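## Task

Reorient the black die and the yellow die so each has 2 facing up, and get both of them entirely onto the mat. The white die has to end up showing the same top number it shows now. At the finish all dice must lie flat on a face, none may be held in place only by the robot, and both grippers must have released and backed away.

## Robot and tools

Robot: two Franka FR3 arms, left_arm and right_arm, each ending in a Robotiq 2F-140 two-finger gripper. Scene frame: origin on the table top midway between the arms, +z up, +x out over the table, left_arm on the +y side (base near (+0.043, +0.464, 0) m), right_arm on the -y side (base near (+0.013, -0.325, 0) m). The names do not indicate image sides.

Gripper frame: fingers point along the gripper's +z, and they open and close along its y axis. The reported end_effector_position is the spot between the pads when closed; closed fingertips extend about 33 mm past it (about 9 mm when fully open), and while closing the tips travel roughly 24 mm further outward, so keep that margin above the table.

Row layout (shared by execute_actions and move): 18 numbers, each in [-1, 1]. First nine for left_arm: dx, dy, dz, rx, ry, rz, gripper position, force_limit, speed; then the same nine for right_arm. Always send all 18 even when one arm is idle. dx..rz are an offset (not a pose) expressed in that gripper's own axes; 1.0 equals 0.6 m of translation or 180 degrees; rx, ry, rz form one rotation vector. Gripper numbers are absolute settings: position +1 = fully open (140 mm), about -0.8 = pads touching, -1 = close until blocked; force_limit -1/0/+1 is roughly 14/60/107 N; speed -1/0/+1 is roughly 30/140/250 mm/s of gap change. Zeros are real commands, so to leave a gripper unchanged resend its current three numbers.

execute_actions(actions): a list of actions; each action is a list of up to 15 rows, one row per 1/30 s step, the last row being held if fewer than 15 are given. Every row's offset is measured from the gripper pose measured at the start of that action (for a call's first action, the last pose reported in the scene), not from the preceding row. Each step the command is clipped to within 70 mm and 16 degrees of the current measured pose, so big offsets need several actions; an arm only continues as far as its last clipped pose. An empty list just returns state and images.

move(target, speed, blocking): target is one 18-number row; its offsets are relative to the pose in the latest result that reported one, in gripper axes. Each gripper travels in a straight line; both finish together, taking 0.5 to 10 s (longer paths get cut off at 10 s). speed is the path top speed in m/s, 0.002 to 0.5, default 0.25, with rotation capped at twice that in rad/s. Finger numbers are applied at the start. Paths ignore obstacles and the other arm; faster moves and targets set deeper past contact hit and press harder. blocking=false returns after 0.5 s while motion continues; then use wait or stop before any new execute_actions or move. The result adds a move: line giving the ending (done, off_target, moving, held, fault) and limits (paced = pose was clipped; held = a check blocked steps, after which the arm may spurt ahead), plus each gripper's distance to target.

wait(seconds): 0 to 10, arms hold their last command; returns early if a running move finishes. stop(): brakes a running move (needs stopping distance); fingers continue. zoom_image(camera, region): region [x0, y0, x1, y1] in pixels, at most 504 by 504, from cam_head_left, cam_head_right, cam_high, cam_low, cam_left_wrist or cam_right_wrist (all 504x504). read_manual(section) only returns licence text. finished_scene(scene): ends the given scene irreversibly; call it only once the dice are settled and the grippers have let go and withdrawn.

Results: a state line left_arm: ... | right_arm: ... with each gripper's position in metres and orientation as quat wxyz in the scene frame (less accurate at long reach); Hand target lines show where the controller is currently steering; a pose unreachable line means the clearance check altered or blocked that arm's command. object_status: 0 moving, 1 blocked while opening, 2 blocked while closing (a successful grasp), 3 reached the setpoint or pads met. position_measured is in counts, 3 open to 230 closed, not linear in mm. To squeeze harder during status 2, raise force_limit and nudge position (e.g. -1 to -0.98).

Hazards: contact torque at a joint's load limit (20/20/18/18/12/12/12 N m from waist to wrist roll, held weight included) freezes that arm for 10 s. Prolonged holding heats motors; MOTOR HOT warns, OVER-TEMPERATURE FAULT brakes the arm. Keep the arms from striking or shoving each other. Never let a die leave the table; avoid drops, slips, slams and forceful pushes. Random tugs on held parts or nudges to loose ones can occur, so check the dice after release.

Each tool is called after "Call:" by a JSON object that holds its "api" and its "payload", one argument or row to a line.

## Session

Call:
{"api": "execute_actions", "payload": {
  "actions": []
}}

Scene clock: 0.00 s.
left_arm: end_effector_position=(+0.4785, +0.6298, +0.2247) position_measured=3 object_status=3 end_effector_quat_wxyz=(-0.028, -0.319, +0.945, -0.068) | right_arm: end_effector_position=(+0.0671, -0.6139, +0.2373) position_measured=3 object_status=3 end_effector_quat_wxyz=(+0.594, -0.262, -0.661, +0.375)
Joint positions: left_arm=[ 0.28  -0.184  0.122 -2.255 -0.117  1.999  1.404] | right_arm=[-1.105  0.271  0.464 -2.385 -0.801  1.126  2.242]
Joint velocities: left_arm=[ 0.001 -0.001 -0.     0.001 -0.001  0.001  0.002] | right_arm=[ 0.002 -0.001 -0.001  0.001 -0.001 -0.001 -0.001]
Hand target (left_arm): +0.478, +0.630, +0.225; -0.028, -0.319, +0.945, -0.068
Hand target (right_arm): +0.067, -0.614, +0.237; +0.594, -0.262, -0.661, +0.375

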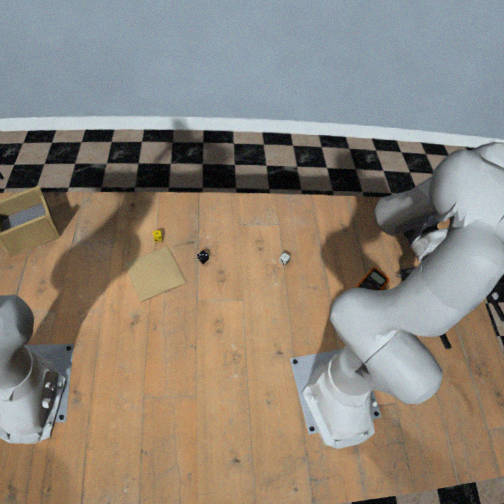

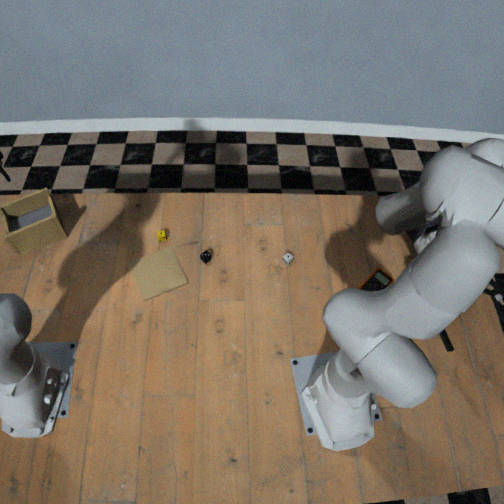

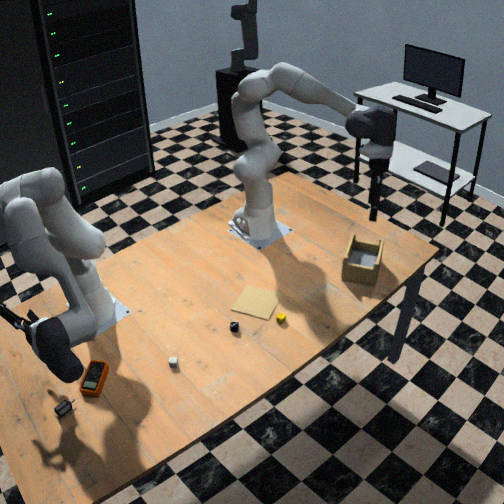

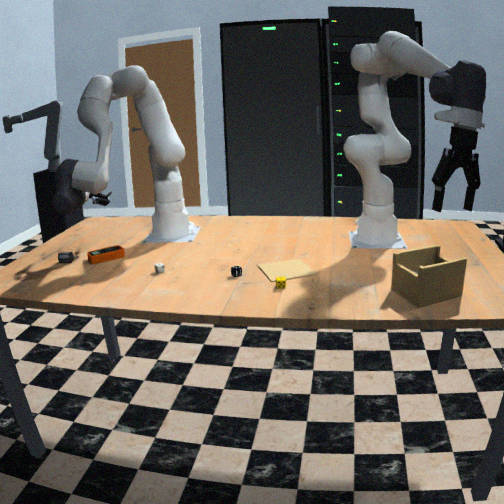

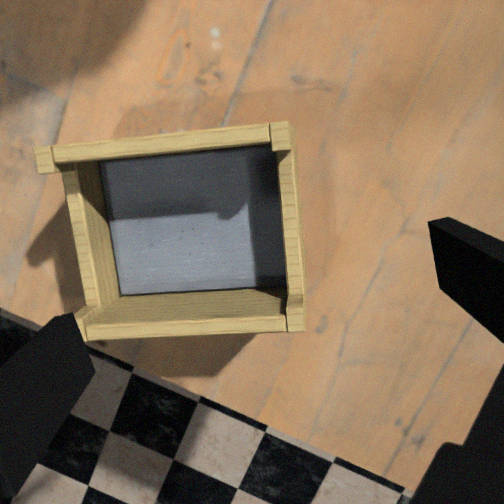

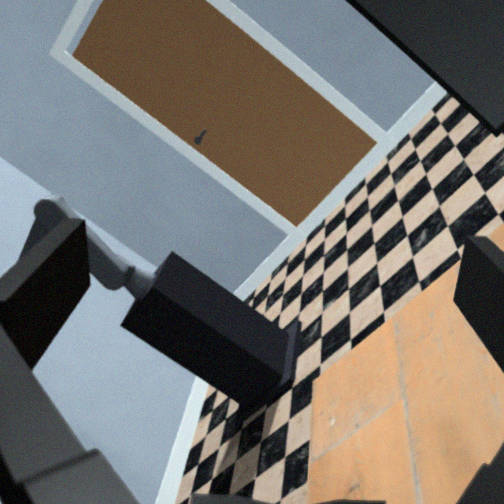

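Call:
{"api": "zoom_image", "payload": {
  "camera": "cam_head_left",
  "region": [120, 215, 310, 310]
}}

Call:
{"api": "zoom_image", "payload": {
  "camera": "cam_low",
  "region": [140, 250, 320, 300]
}}

Call:
{"api": "zoom_image", "payload": {
  "camera": "cam_high",
  "region": [160, 280, 300, 380]
}}

Region (120, 215, 310, 310) of cam_head_left's 504x504 image, scaled by 2.653, with more detail than that image has.

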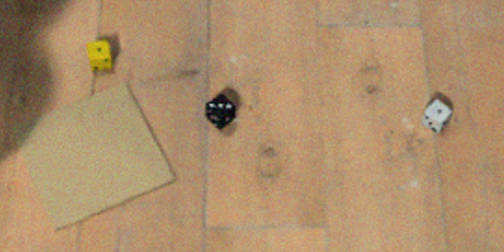

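Region (140, 250, 320, 300) of cam_low's 504x504 image, scaled by 2.800, with more detail than that image has.

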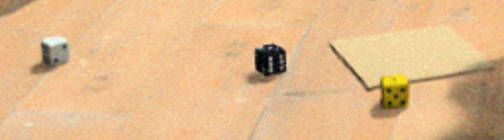

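Region (160, 280, 300, 380) of cam_high's 504x504 image, scaled by 3.600, with more detail than that image has; it fills the top 360 rows of this view, and the rest is white.

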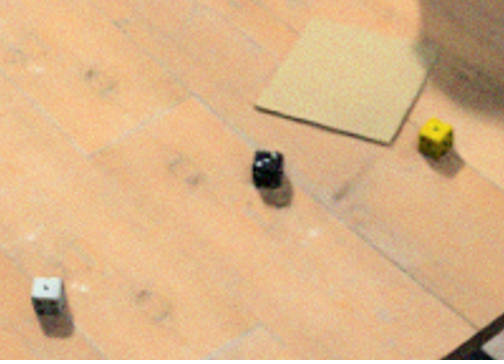

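Call:
{"api": "zoom_image", "payload": {
  "camera": "cam_head_left",
  "region": [145, 222, 220, 272]
}}

Call:
{"api": "zoom_image", "payload": {
  "camera": "cam_low",
  "region": [220, 258, 295, 298]
}}

Call:
{"api": "zoom_image", "payload": {
  "camera": "cam_high",
  "region": [220, 305, 295, 340]
}}

Call:
{"api": "zoom_image", "payload": {
  "camera": "cam_head_right",
  "region": [190, 242, 225, 272]
}}

Region (145, 222, 220, 272) of cam_head_left's 504x504 image, scaled by 6.720, with more detail than that image has.

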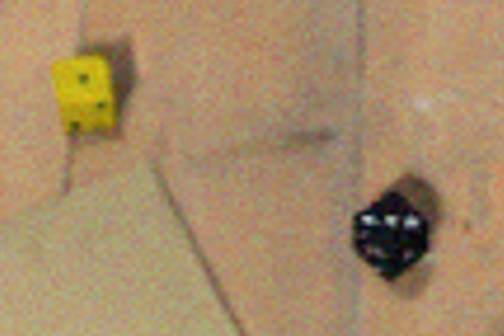

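Region (220, 258, 295, 298) of cam_low's 504x504 image, scaled by 6.720, with more detail than that image has; it fills the top 269 rows of this view, and the rest is white.

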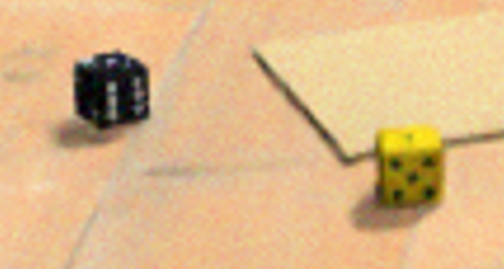

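Region (220, 305, 295, 340) of cam_high's 504x504 image, scaled by 6.720, with more detail than that image has; it fills the top 235 rows of this view, and the rest is white.

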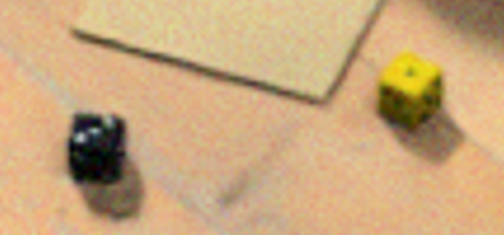

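Region (190, 242, 225, 272) of cam_head_right's 504x504 image, scaled by 14.400, with more detail than that image has; it fills the top 432 rows of this view, and the rest is white.

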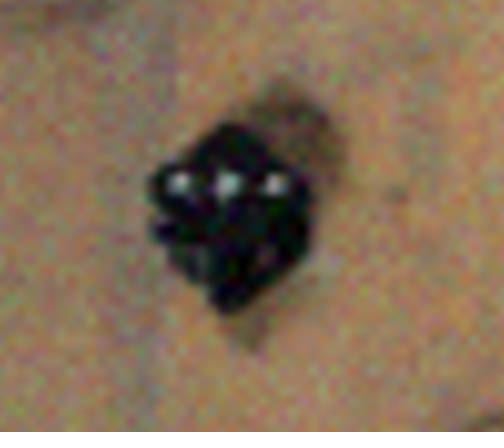

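Call:
{"api": "move", "payload": {
  "target": [0.6182,-0.4723,0.2912,0.0276,-0.2635,0.1821,-0.1,0,0, 0.5278,0.6420,-0.8230,-0.3636,-0.0696,-0.1425,-0.1,0,0],
  "speed": 0.3
}}

Scene clock: 123.23 s.
left_arm: end_effector_position=(+0.3626, +0.1727, +0.1113) position_measured=141 object_status=3 end_effector_quat_wxyz=(+0.384, -0.044, +0.921, +0.036) | right_arm: end_effector_position=(+0.4683, -0.0497, +0.1153) position_measured=141 object_status=3 end_effector_quat_wxyz=(-0.349, +0.350, +0.856, +0.149)
Joint positions: left_arm=[ 0.091 -1.001 -1.638 -2.884 -0.697  2.813  0.638] | right_arm=[-0.626  0.577  0.789 -1.895  0.289  1.907  2.483]
Joint velocities: left_arm=[ 0.    -0.006 -0.002  0.003 -0.012 -0.009 -0.015] | right_arm=[-0.     0.    -0.001  0.001  0.     0.006  0.004]
Hand target (left_arm): +0.363, +0.173, +0.111; +0.384, -0.051, +0.921, +0.034
Hand target (right_arm): +0.470, -0.049, +0.115; -0.348, +0.354, +0.855, +0.150
Off the commanded pose (left_arm): 0.018 m, 2 deg.
Off the commanded pose (right_arm): 0.005 m, 1 deg.
move: off_target (left_arm, right_arm)

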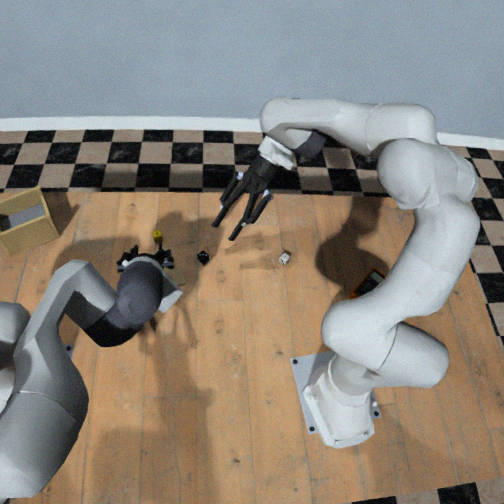

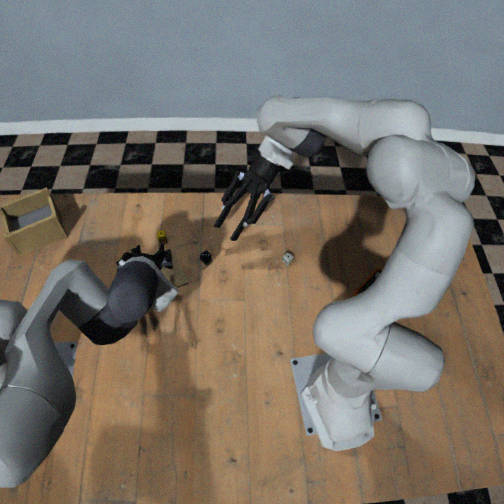

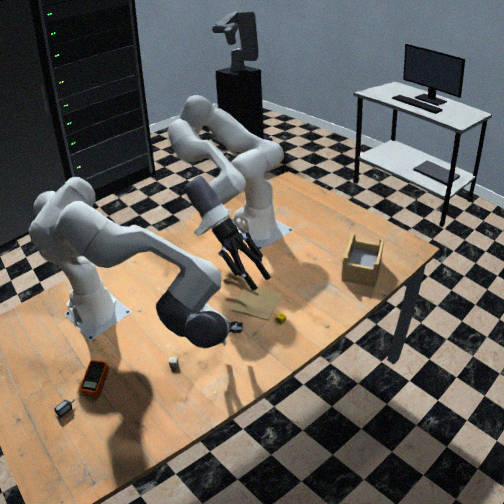

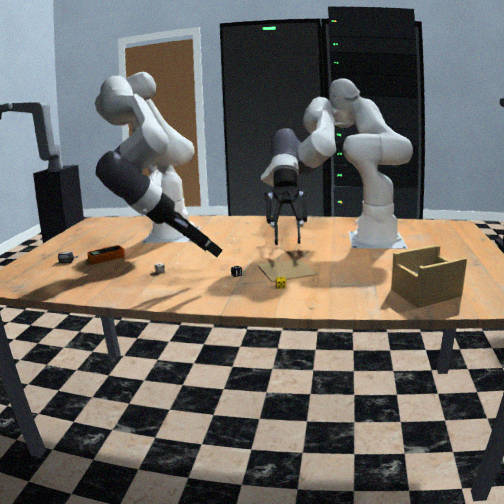

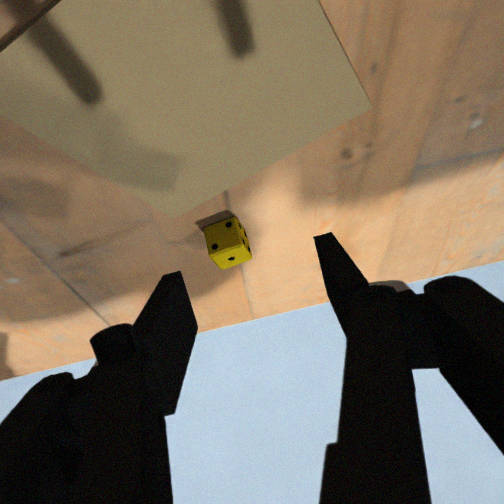

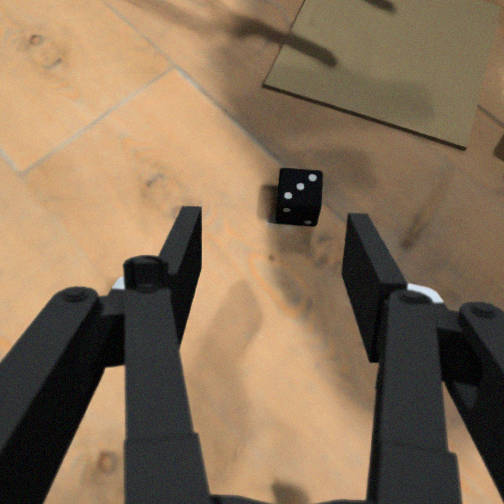

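Call:
{"api": "zoom_image", "payload": {
  "camera": "cam_right_wrist",
  "region": [160, 130, 400, 290]
}}

Call:
{"api": "zoom_image", "payload": {
  "camera": "cam_left_wrist",
  "region": [140, 180, 360, 330]
}}

Region (160, 130, 400, 290) of cam_right_wrist's 504x504 image, scaled by 2.100, with more detail than that image has.

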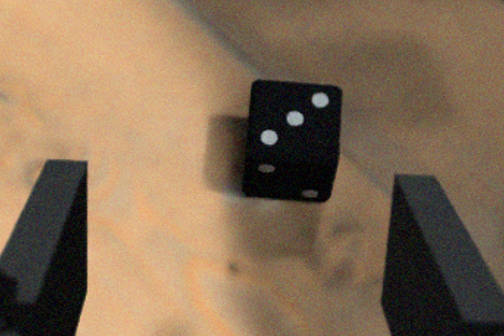

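Region (140, 180, 360, 330) of cam_left_wrist's 504x504 image, scaled by 2.291, with more detail than that image has; it fills the top 344 rows of this view, and the rest is white.

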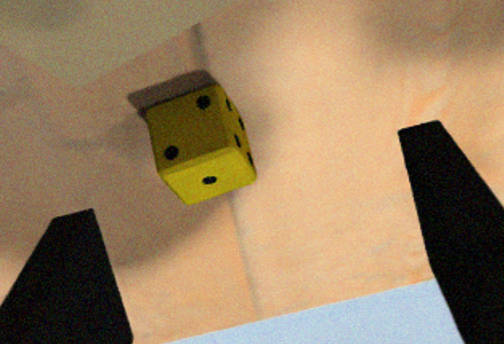

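Call:
{"api": "move", "payload": {
  "target": [-0.0343,-0.0350,0.1170,-0.0088,-0.0270,-0.9223,-0.1,0,0, -0.0242,0.0178,0.0680,-0.0084,0.0020,0.0134,-0.1,0,0],
  "speed": 0.5
}}

Call:
{"api": "move", "payload": {
  "target": [0,0,0,0,0,-0.1111,-0.1,0,0, 0,0,0,0,0,0,-0.1,0,0],
  "speed": 0.5
}}

Scene clock: 232.43 s.
left_arm: end_effector_position=(+0.4274, +0.1531, +0.0796) position_measured=141 object_status=3 end_effector_quat_wxyz=(-0.102, +0.922, -0.066, +0.368) | right_arm: end_effector_position=(+0.4636, -0.0297, +0.0777) position_measured=141 object_status=3 end_effector_quat_wxyz=(-0.348, +0.368, +0.848, +0.156)
Joint positions: left_arm=[ 0.36  -1.547 -1.809 -2.61  -1.41   2.435 -1.741] | right_arm=[-0.591  0.633  0.774 -1.937  0.294  2.024  2.501]
Joint velocities: left_arm=[ 0.001  0.001 -0.     0.003  0.004 -0.003 -0.036] | right_arm=[ 0.001 -0.     0.001  0.    -0.    -0.    -0.001]
Hand target (left_arm): +0.428, +0.153, +0.080; -0.100, +0.922, -0.059, +0.369
Hand target (right_arm): +0.463, -0.029, +0.077; -0.350, +0.372, +0.846, +0.155
Off the commanded pose (left_arm): 0.008 m, 1 deg.
Off the commanded pose (right_arm): 0.002 m, 1 deg.
move: off_target (left_arm); limits=paced

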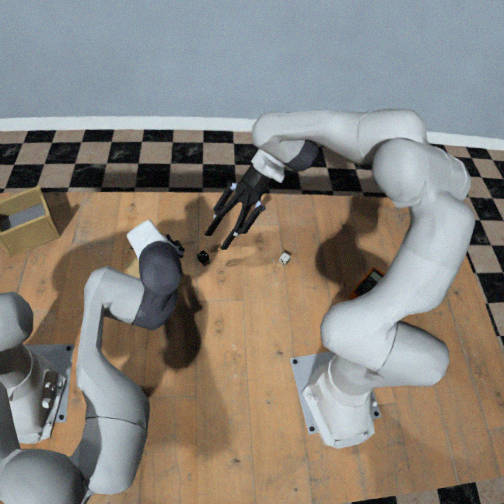

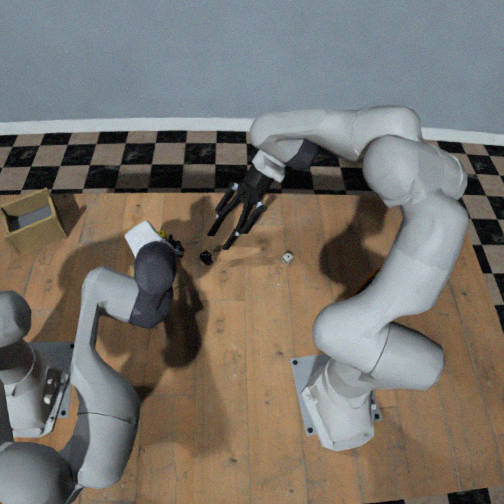

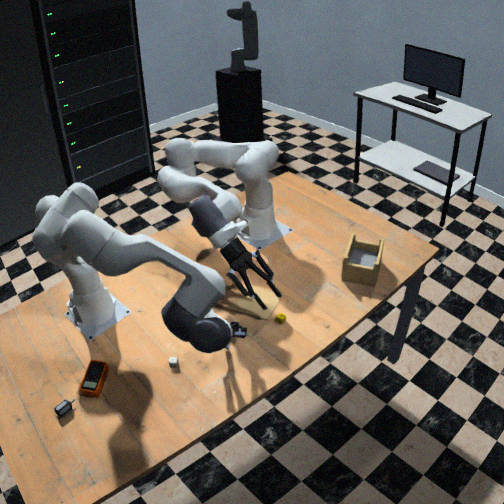

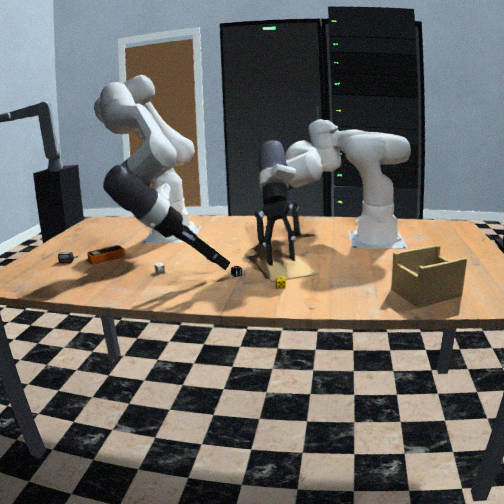

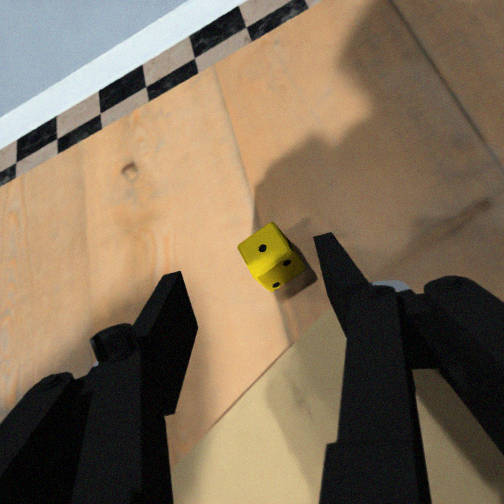

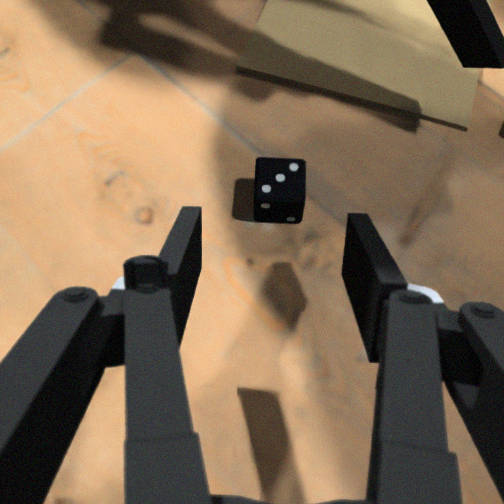

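Scene clock: 233.90 s.
left_arm: end_effector_position=(+0.4276, +0.1533, +0.0796) position_measured=141 object_status=3 end_effector_quat_wxyz=(-0.038, +0.920, +0.089, +0.379) | right_arm: end_effector_position=(+0.4636, -0.0297, +0.0777) position_measured=141 object_status=3 end_effector_quat_wxyz=(-0.348, +0.368, +0.848, +0.156)
Joint positions: left_arm=[ 0.353 -1.58  -1.807 -2.61  -1.435  2.405 -2.066] | right_arm=[-0.591  0.633  0.774 -1.937  0.294  2.024  2.501]
Joint velocities: left_arm=[-0.001 -0.001 -0.001  0.001  0.005  0.    -0.036] | right_arm=[-0.     0.     0.002 -0.001  0.001  0.001 -0.001]
Hand target (left_arm): +0.427, +0.153, +0.080; -0.036, +0.920, +0.095, +0.380
Hand target (right_arm): +0.464, -0.030, +0.078; -0.348, +0.368, +0.848, +0.156
Off the commanded pose (left_arm): 0.000 m, 1 deg.
Off the commanded pose (right_arm): 0.000 m, 0 deg.
move: done

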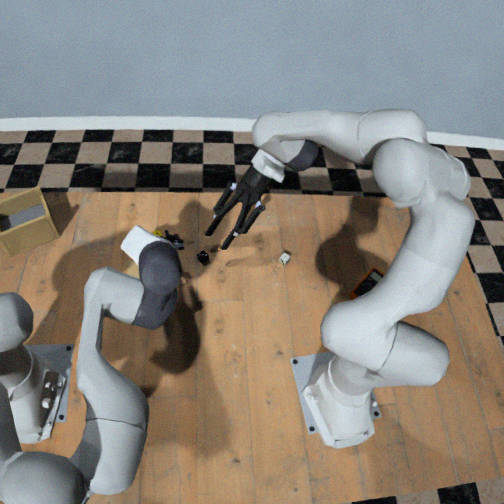

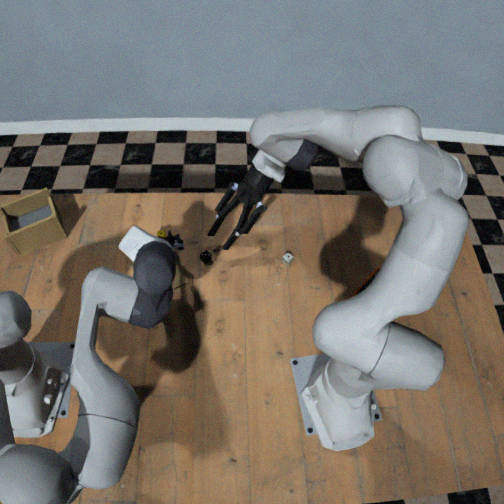

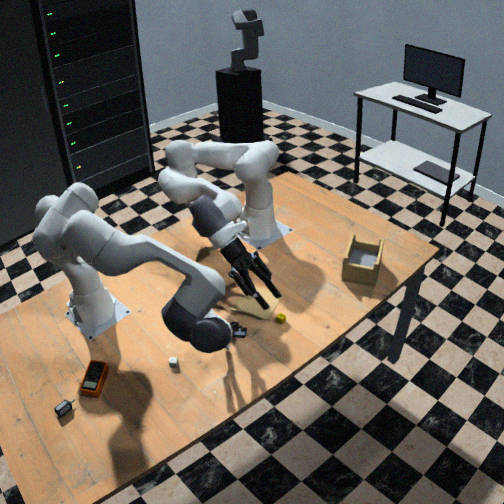

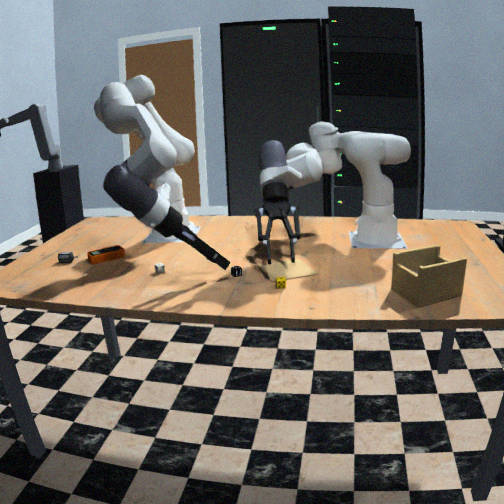

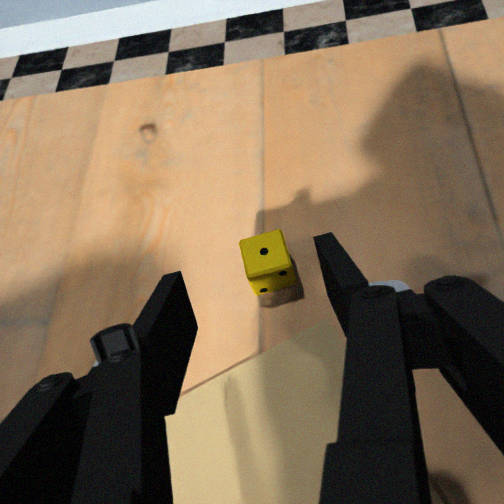

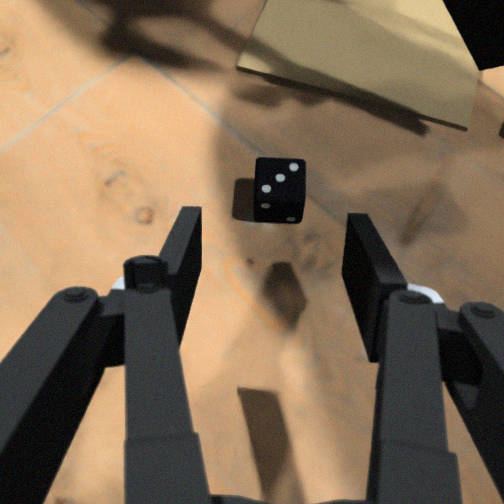

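Call:
{"api": "zoom_image", "payload": {
  "camera": "cam_left_wrist",
  "region": [130, 200, 390, 420]
}}

Call:
{"api": "zoom_image", "payload": {
  "camera": "cam_right_wrist",
  "region": [160, 130, 400, 290]
}}

Region (130, 200, 390, 420) of cam_left_wrist's 504x504 image, scaled by 1.938, with more detail than that image has; it fills the top 426 rows of this view, and the rest is white.

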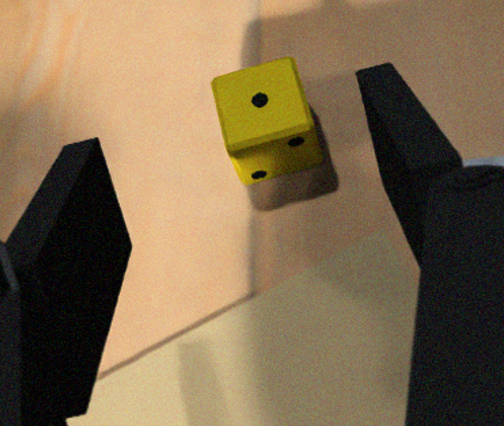

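Region (160, 130, 400, 290) of cam_right_wrist's 504x504 image, scaled by 2.100, with more detail than that image has.

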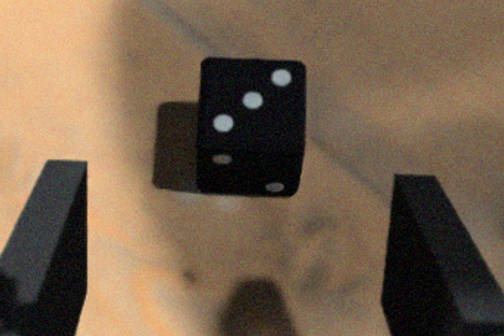

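Call:
{"api": "move", "payload": {
  "target": [-0.0138,0.0092,0.0583,0,0,0,-0.1,0,0, 0.001,0.0042,0.070,0,0,0,-0.1,0,0],
  "speed": 0.1
}}

Call:
{"api": "zoom_image", "payload": {
  "camera": "cam_left_wrist",
  "region": [130, 200, 390, 420]
}}

Call:
{"api": "zoom_image", "payload": {
  "camera": "cam_right_wrist",
  "region": [160, 130, 400, 290]
}}

Call:
{"api": "zoom_image", "payload": {
  "camera": "cam_low",
  "region": [205, 245, 315, 300]
}}

Scene clock: 284.33 s.
left_arm: end_effector_position=(+0.4467, +0.1515, +0.0501) position_measured=141 object_status=3 end_effector_quat_wxyz=(-0.036, +0.920, +0.094, +0.378) | right_arm: end_effector_position=(+0.4449, -0.0064, +0.0498) position_measured=141 object_status=3 end_effector_quat_wxyz=(-0.348, +0.366, +0.849, +0.156)
Joint positions: left_arm=[ 0.439 -1.597 -1.878 -2.55  -1.519  2.45  -2.043] | right_arm=[-0.553  0.667  0.774 -1.987  0.296  2.118  2.501]
Joint velocities: left_arm=[ 0.001 -0.001 -0.    -0.001 -0.003  0.008  0.017] | right_arm=[ 0.     0.001 -0.    -0.    -0.     0.012  0.001]
Hand target (left_arm): +0.448, +0.151, +0.050; -0.037, +0.920, +0.089, +0.380
Hand target (right_arm): +0.445, -0.006, +0.049; -0.349, +0.368, +0.848, +0.157
Off the commanded pose (left_arm): 0.001 m, 1 deg.
Off the commanded pose (right_arm): 0.002 m, 0 deg.
move: done

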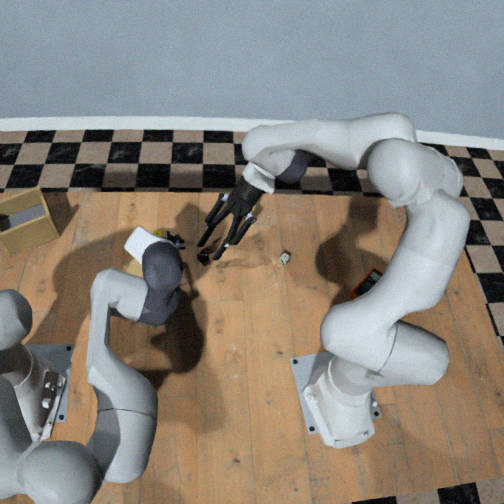

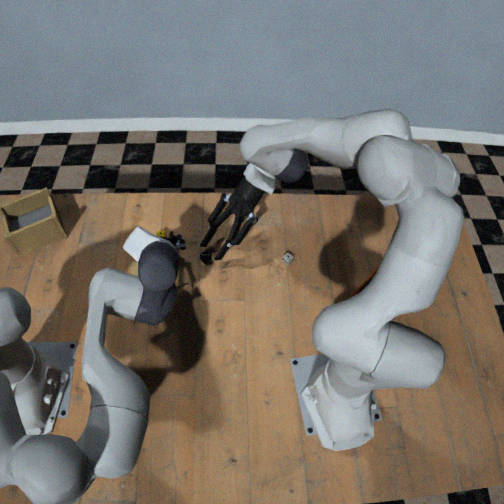

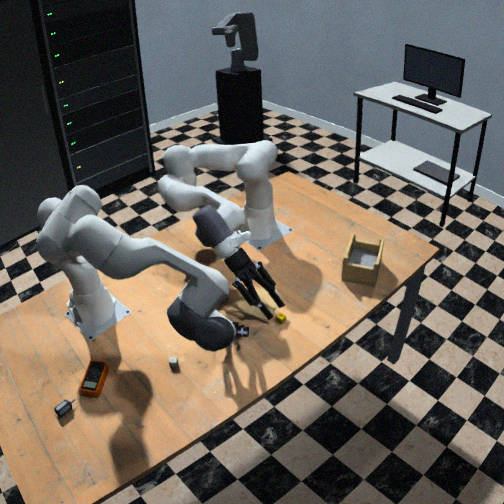

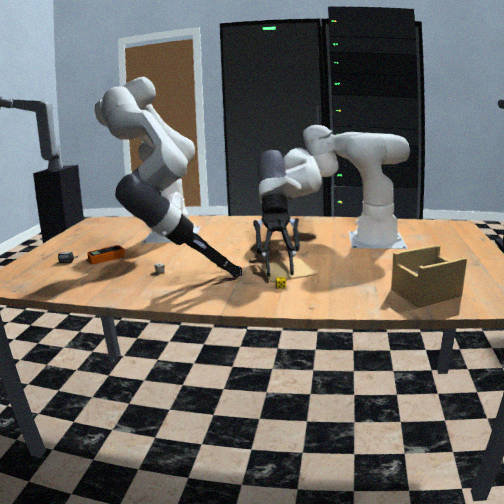

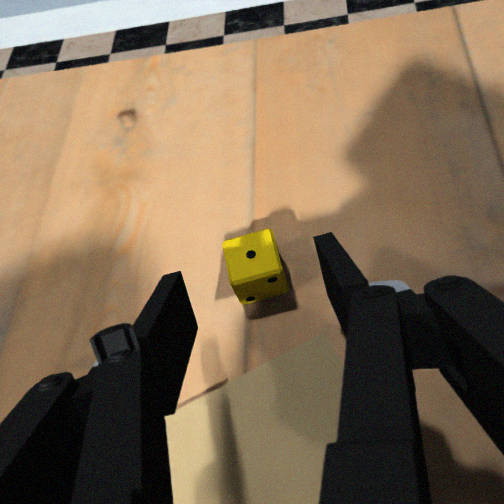

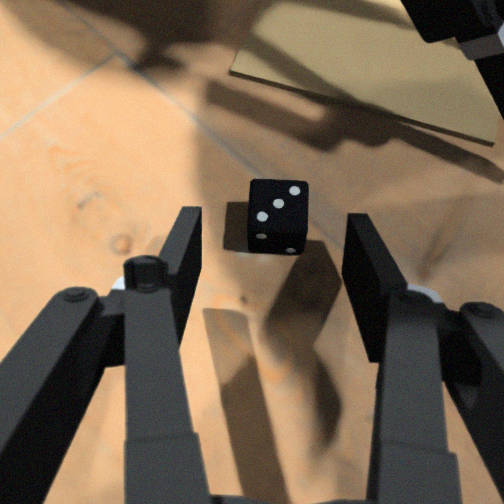

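Region (130, 200, 390, 420) of cam_left_wrist's 504x504 image, scaled by 1.938, with more detail than that image has; it fills the top 426 rows of this view, and the rest is white.

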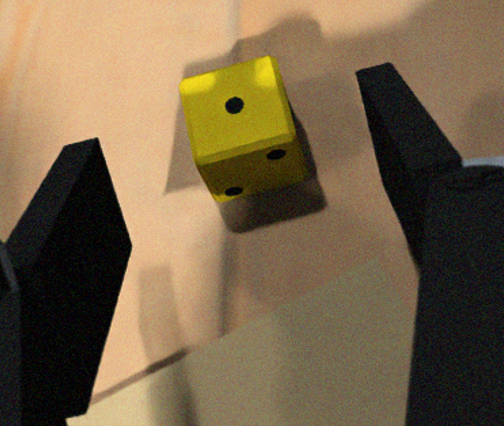

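Region (160, 130, 400, 290) of cam_right_wrist's 504x504 image, scaled by 2.100, with more detail than that image has.

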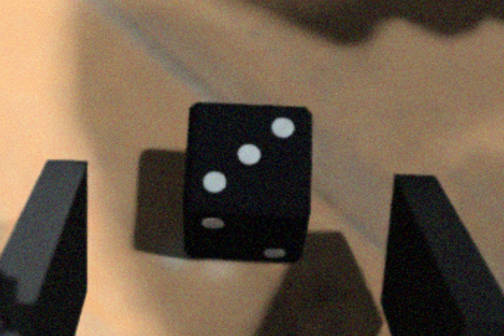

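Region (205, 245, 315, 300) of cam_low's 504x504 image, scaled by 4.582, with more detail than that image has.

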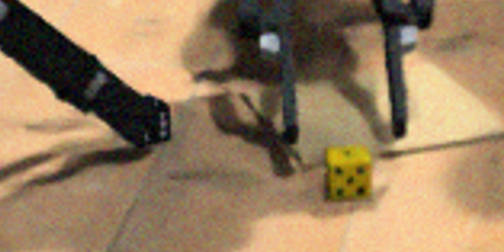

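Call:
{"api": "move", "payload": {
  "target": [-0.0025,0.001,0.0333,0,0,0,-0.1,0,0, 0.0017,0.0033,0.025,0,0,0,-0.1,0,0],
  "speed": 0.05
}}

Call:
{"api": "zoom_image", "payload": {
  "camera": "cam_left_wrist",
  "region": [130, 200, 390, 420]
}}

Call:
{"api": "zoom_image", "payload": {
  "camera": "cam_right_wrist",
  "region": [160, 130, 400, 330]
}}

Call:
{"api": "zoom_image", "payload": {
  "camera": "cam_low",
  "region": [205, 245, 315, 300]
}}

Call:
{"api": "zoom_image", "payload": {
  "camera": "cam_high",
  "region": [220, 285, 310, 345]
}}

Call:
{"api": "zoom_image", "payload": {
  "camera": "cam_head_right",
  "region": [180, 225, 250, 280]
}}

Scene clock: 316.43 s.
left_arm: end_effector_position=(+0.4587, +0.1536, +0.0353) position_measured=141 object_status=3 end_effector_quat_wxyz=(-0.035, +0.920, +0.099, +0.377) | right_arm: end_effector_position=(+0.4389, +0.0027, +0.0414) position_measured=141 object_status=3 end_effector_quat_wxyz=(-0.349, +0.364, +0.849, +0.156)
Joint positions: left_arm=[ 0.49  -1.608 -1.91  -2.518 -1.566  2.471 -2.023] | right_arm=[-0.537  0.682  0.774 -1.998  0.296  2.147  2.501]
Joint velocities: left_arm=[ 0.001 -0.    -0.001  0.004 -0.011  0.01   0.015] | right_arm=[ 0.001 -0.     0.001 -0.    -0.001  0.013  0.   ]
Hand target (left_arm): +0.460, +0.153, +0.036; -0.036, +0.920, +0.094, +0.379
Hand target (right_arm): +0.439, +0.003, +0.040; -0.349, +0.366, +0.848, +0.156
Off the commanded pose (left_arm): 0.001 m, 1 deg.
Off the commanded pose (right_arm): 0.002 m, 0 deg.
move: done

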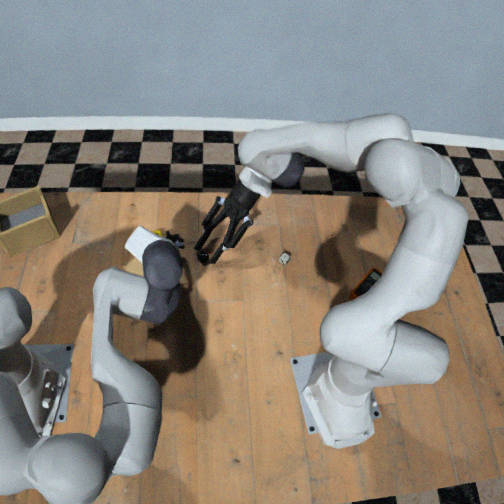

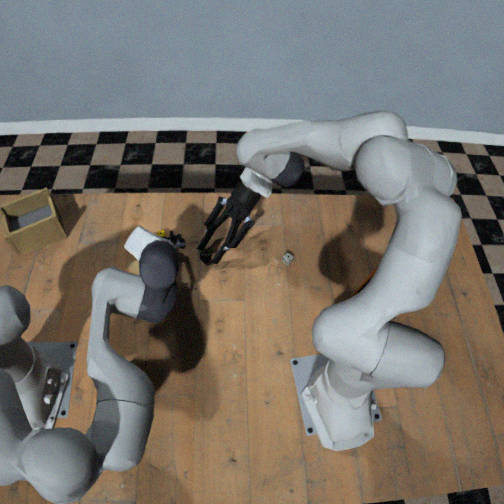

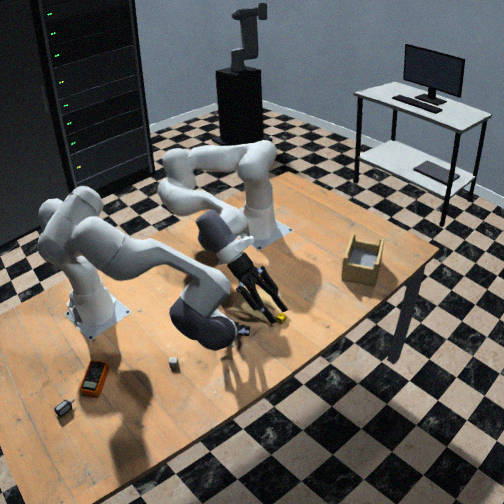

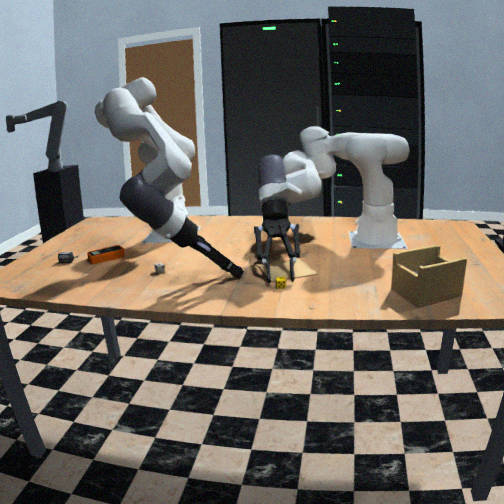

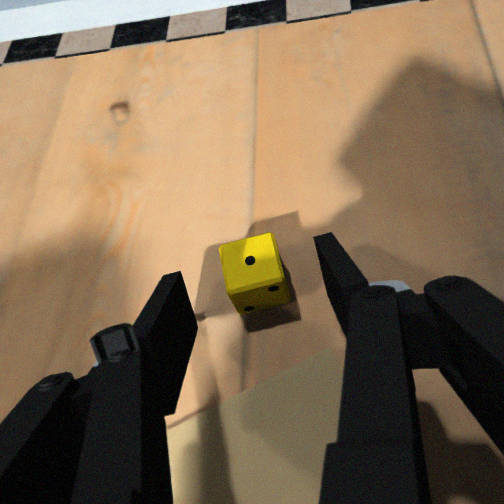

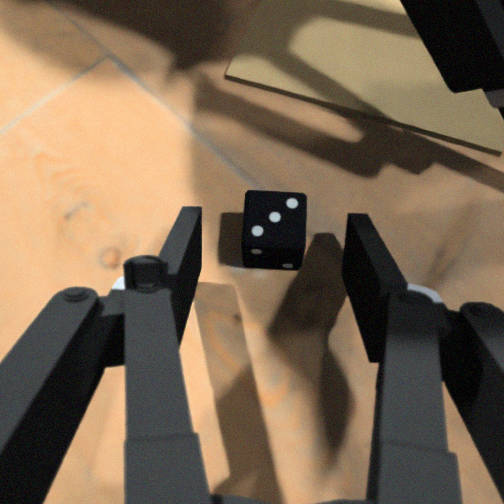

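Region (130, 200, 390, 420) of cam_left_wrist's 504x504 image, scaled by 1.938, with more detail than that image has; it fills the top 426 rows of this view, and the rest is white.

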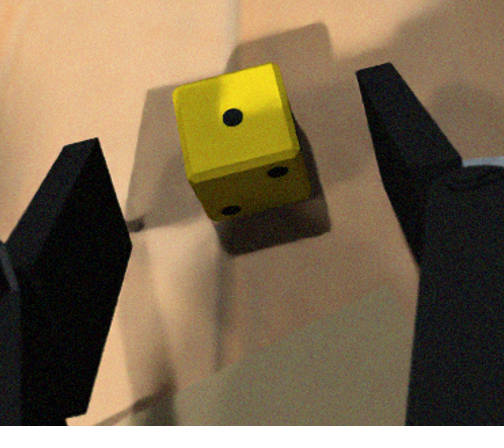

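Region (160, 130, 400, 330) of cam_right_wrist's 504x504 image, scaled by 2.100, with more detail than that image has.

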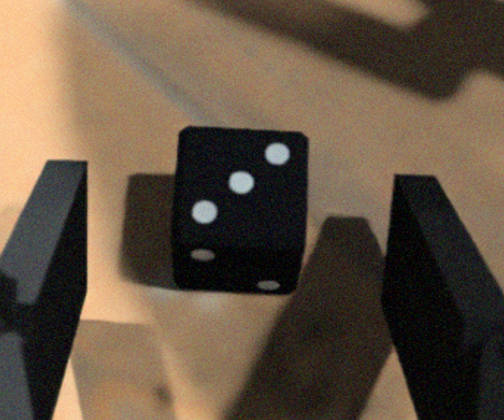

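Region (205, 245, 315, 300) of cam_low's 504x504 image, scaled by 4.582, with more detail than that image has.

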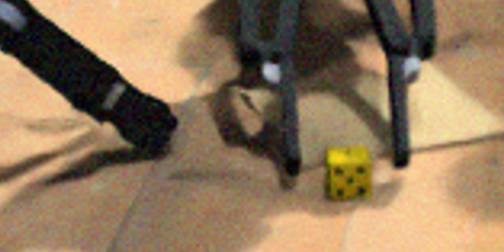

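Region (220, 285, 310, 345) of cam_high's 504x504 image, scaled by 5.600, with more detail than that image has.

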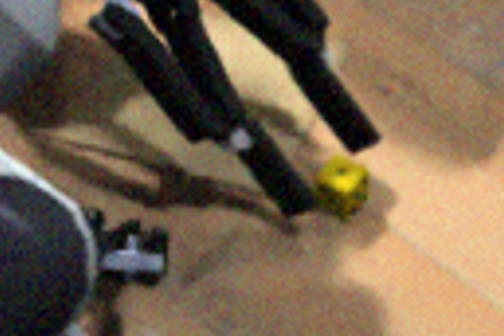

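Region (180, 225, 250, 280) of cam_head_right's 504x504 image, scaled by 7.200, with more detail than that image has; it fills the top 396 rows of this view, and the rest is white.

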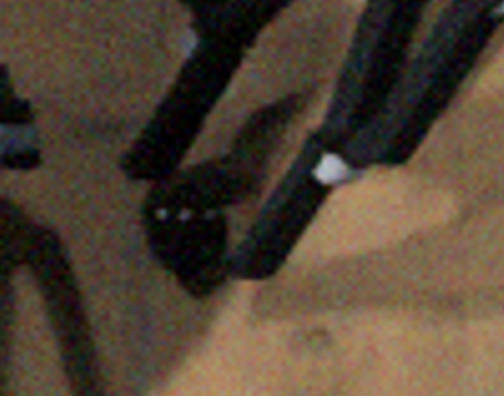

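Call:
{"api": "move", "payload": {
  "target": [0,0.0015,0.0117,0,0.0055,0,-0.3,0,-0.5, 0.0017,0.0008,0.0085,0,-0.004,0,-0.3,0,-0.5],
  "speed": 0.03
}}

Call:
{"api": "zoom_image", "payload": {
  "camera": "cam_left_wrist",
  "region": [130, 200, 390, 420]
}}

Call:
{"api": "zoom_image", "payload": {
  "camera": "cam_right_wrist",
  "region": [160, 130, 400, 330]
}}

Call:
{"api": "zoom_image", "payload": {
  "camera": "cam_low",
  "region": [205, 245, 315, 300]
}}

Scene clock: 390.60 s.
left_arm: end_effector_position=(+0.4626, +0.1539, +0.0306) position_measured=167 object_status=3 end_effector_quat_wxyz=(-0.038, +0.918, +0.095, +0.383) | right_arm: end_effector_position=(+0.4363, +0.0059, +0.0393) position_measured=167 object_status=3 end_effector_quat_wxyz=(-0.344, +0.363, +0.852, +0.155)
Joint positions: left_arm=[ 0.498 -1.622 -1.929 -2.506 -1.576  2.485 -2.022] | right_arm=[-0.528  0.677  0.774 -2.008  0.296  2.163  2.501]
Joint velocities: left_arm=[ 0.003 -0.001 -0.004  0.003 -0.003  0.009 -0.006] | right_arm=[ 0.003 -0.004  0.    -0.002  0.     0.009 -0.001]
Hand target (left_arm): +0.464, +0.154, +0.031; -0.036, +0.917, +0.099, +0.385
Hand target (right_arm): +0.436, +0.006, +0.039; -0.343, +0.365, +0.851, +0.154
Off the commanded pose (left_arm): 0.001 m, 1 deg.
Off the commanded pose (right_arm): 0.001 m, 0 deg.
move: done

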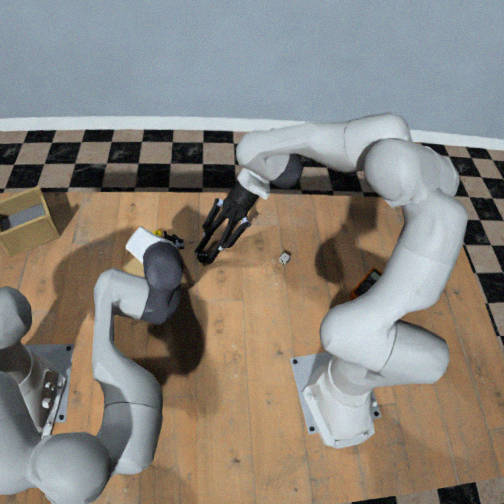

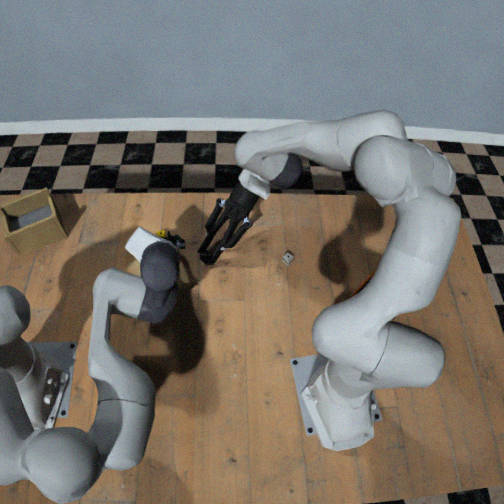

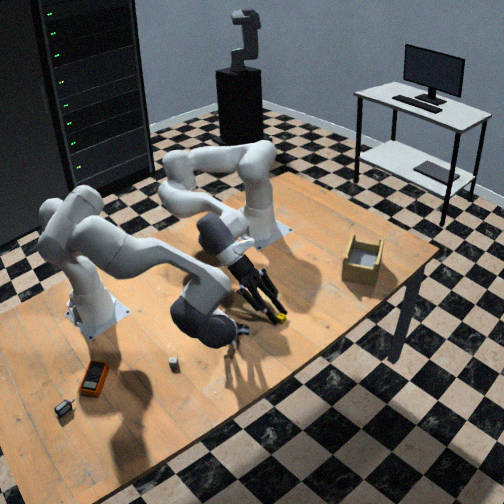

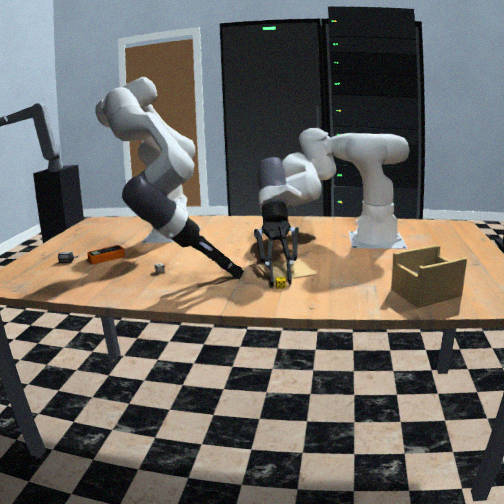

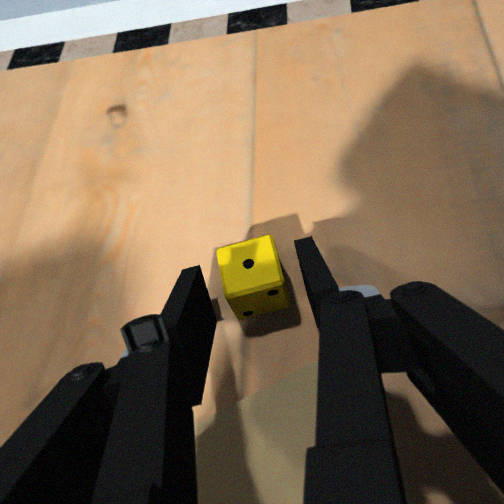

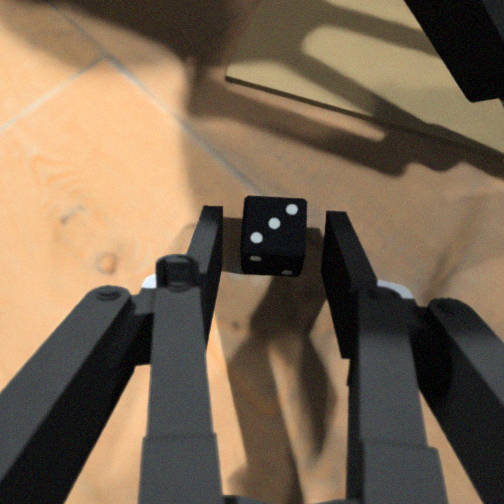

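Region (130, 200, 390, 420) of cam_left_wrist's 504x504 image, scaled by 1.938, with more detail than that image has; it fills the top 426 rows of this view, and the rest is white.

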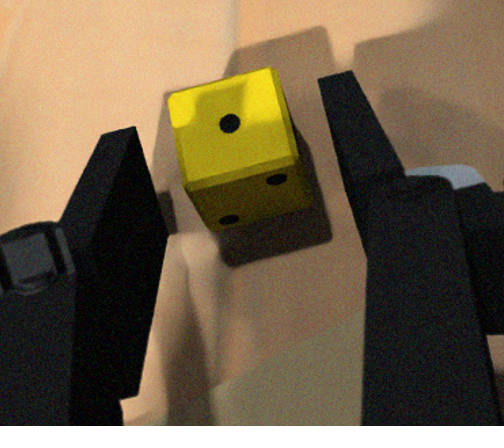

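Region (160, 130, 400, 330) of cam_right_wrist's 504x504 image, scaled by 2.100, with more detail than that image has.

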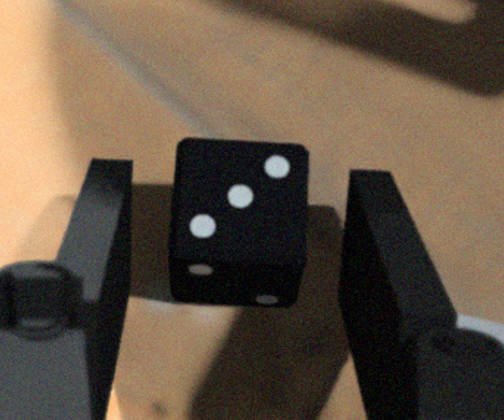

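Region (205, 245, 315, 300) of cam_low's 504x504 image, scaled by 4.582, with more detail than that image has.

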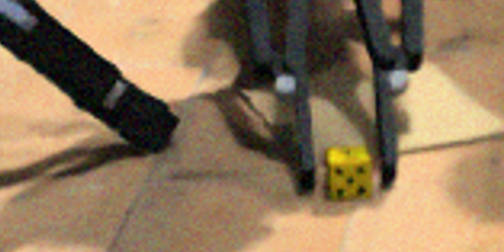

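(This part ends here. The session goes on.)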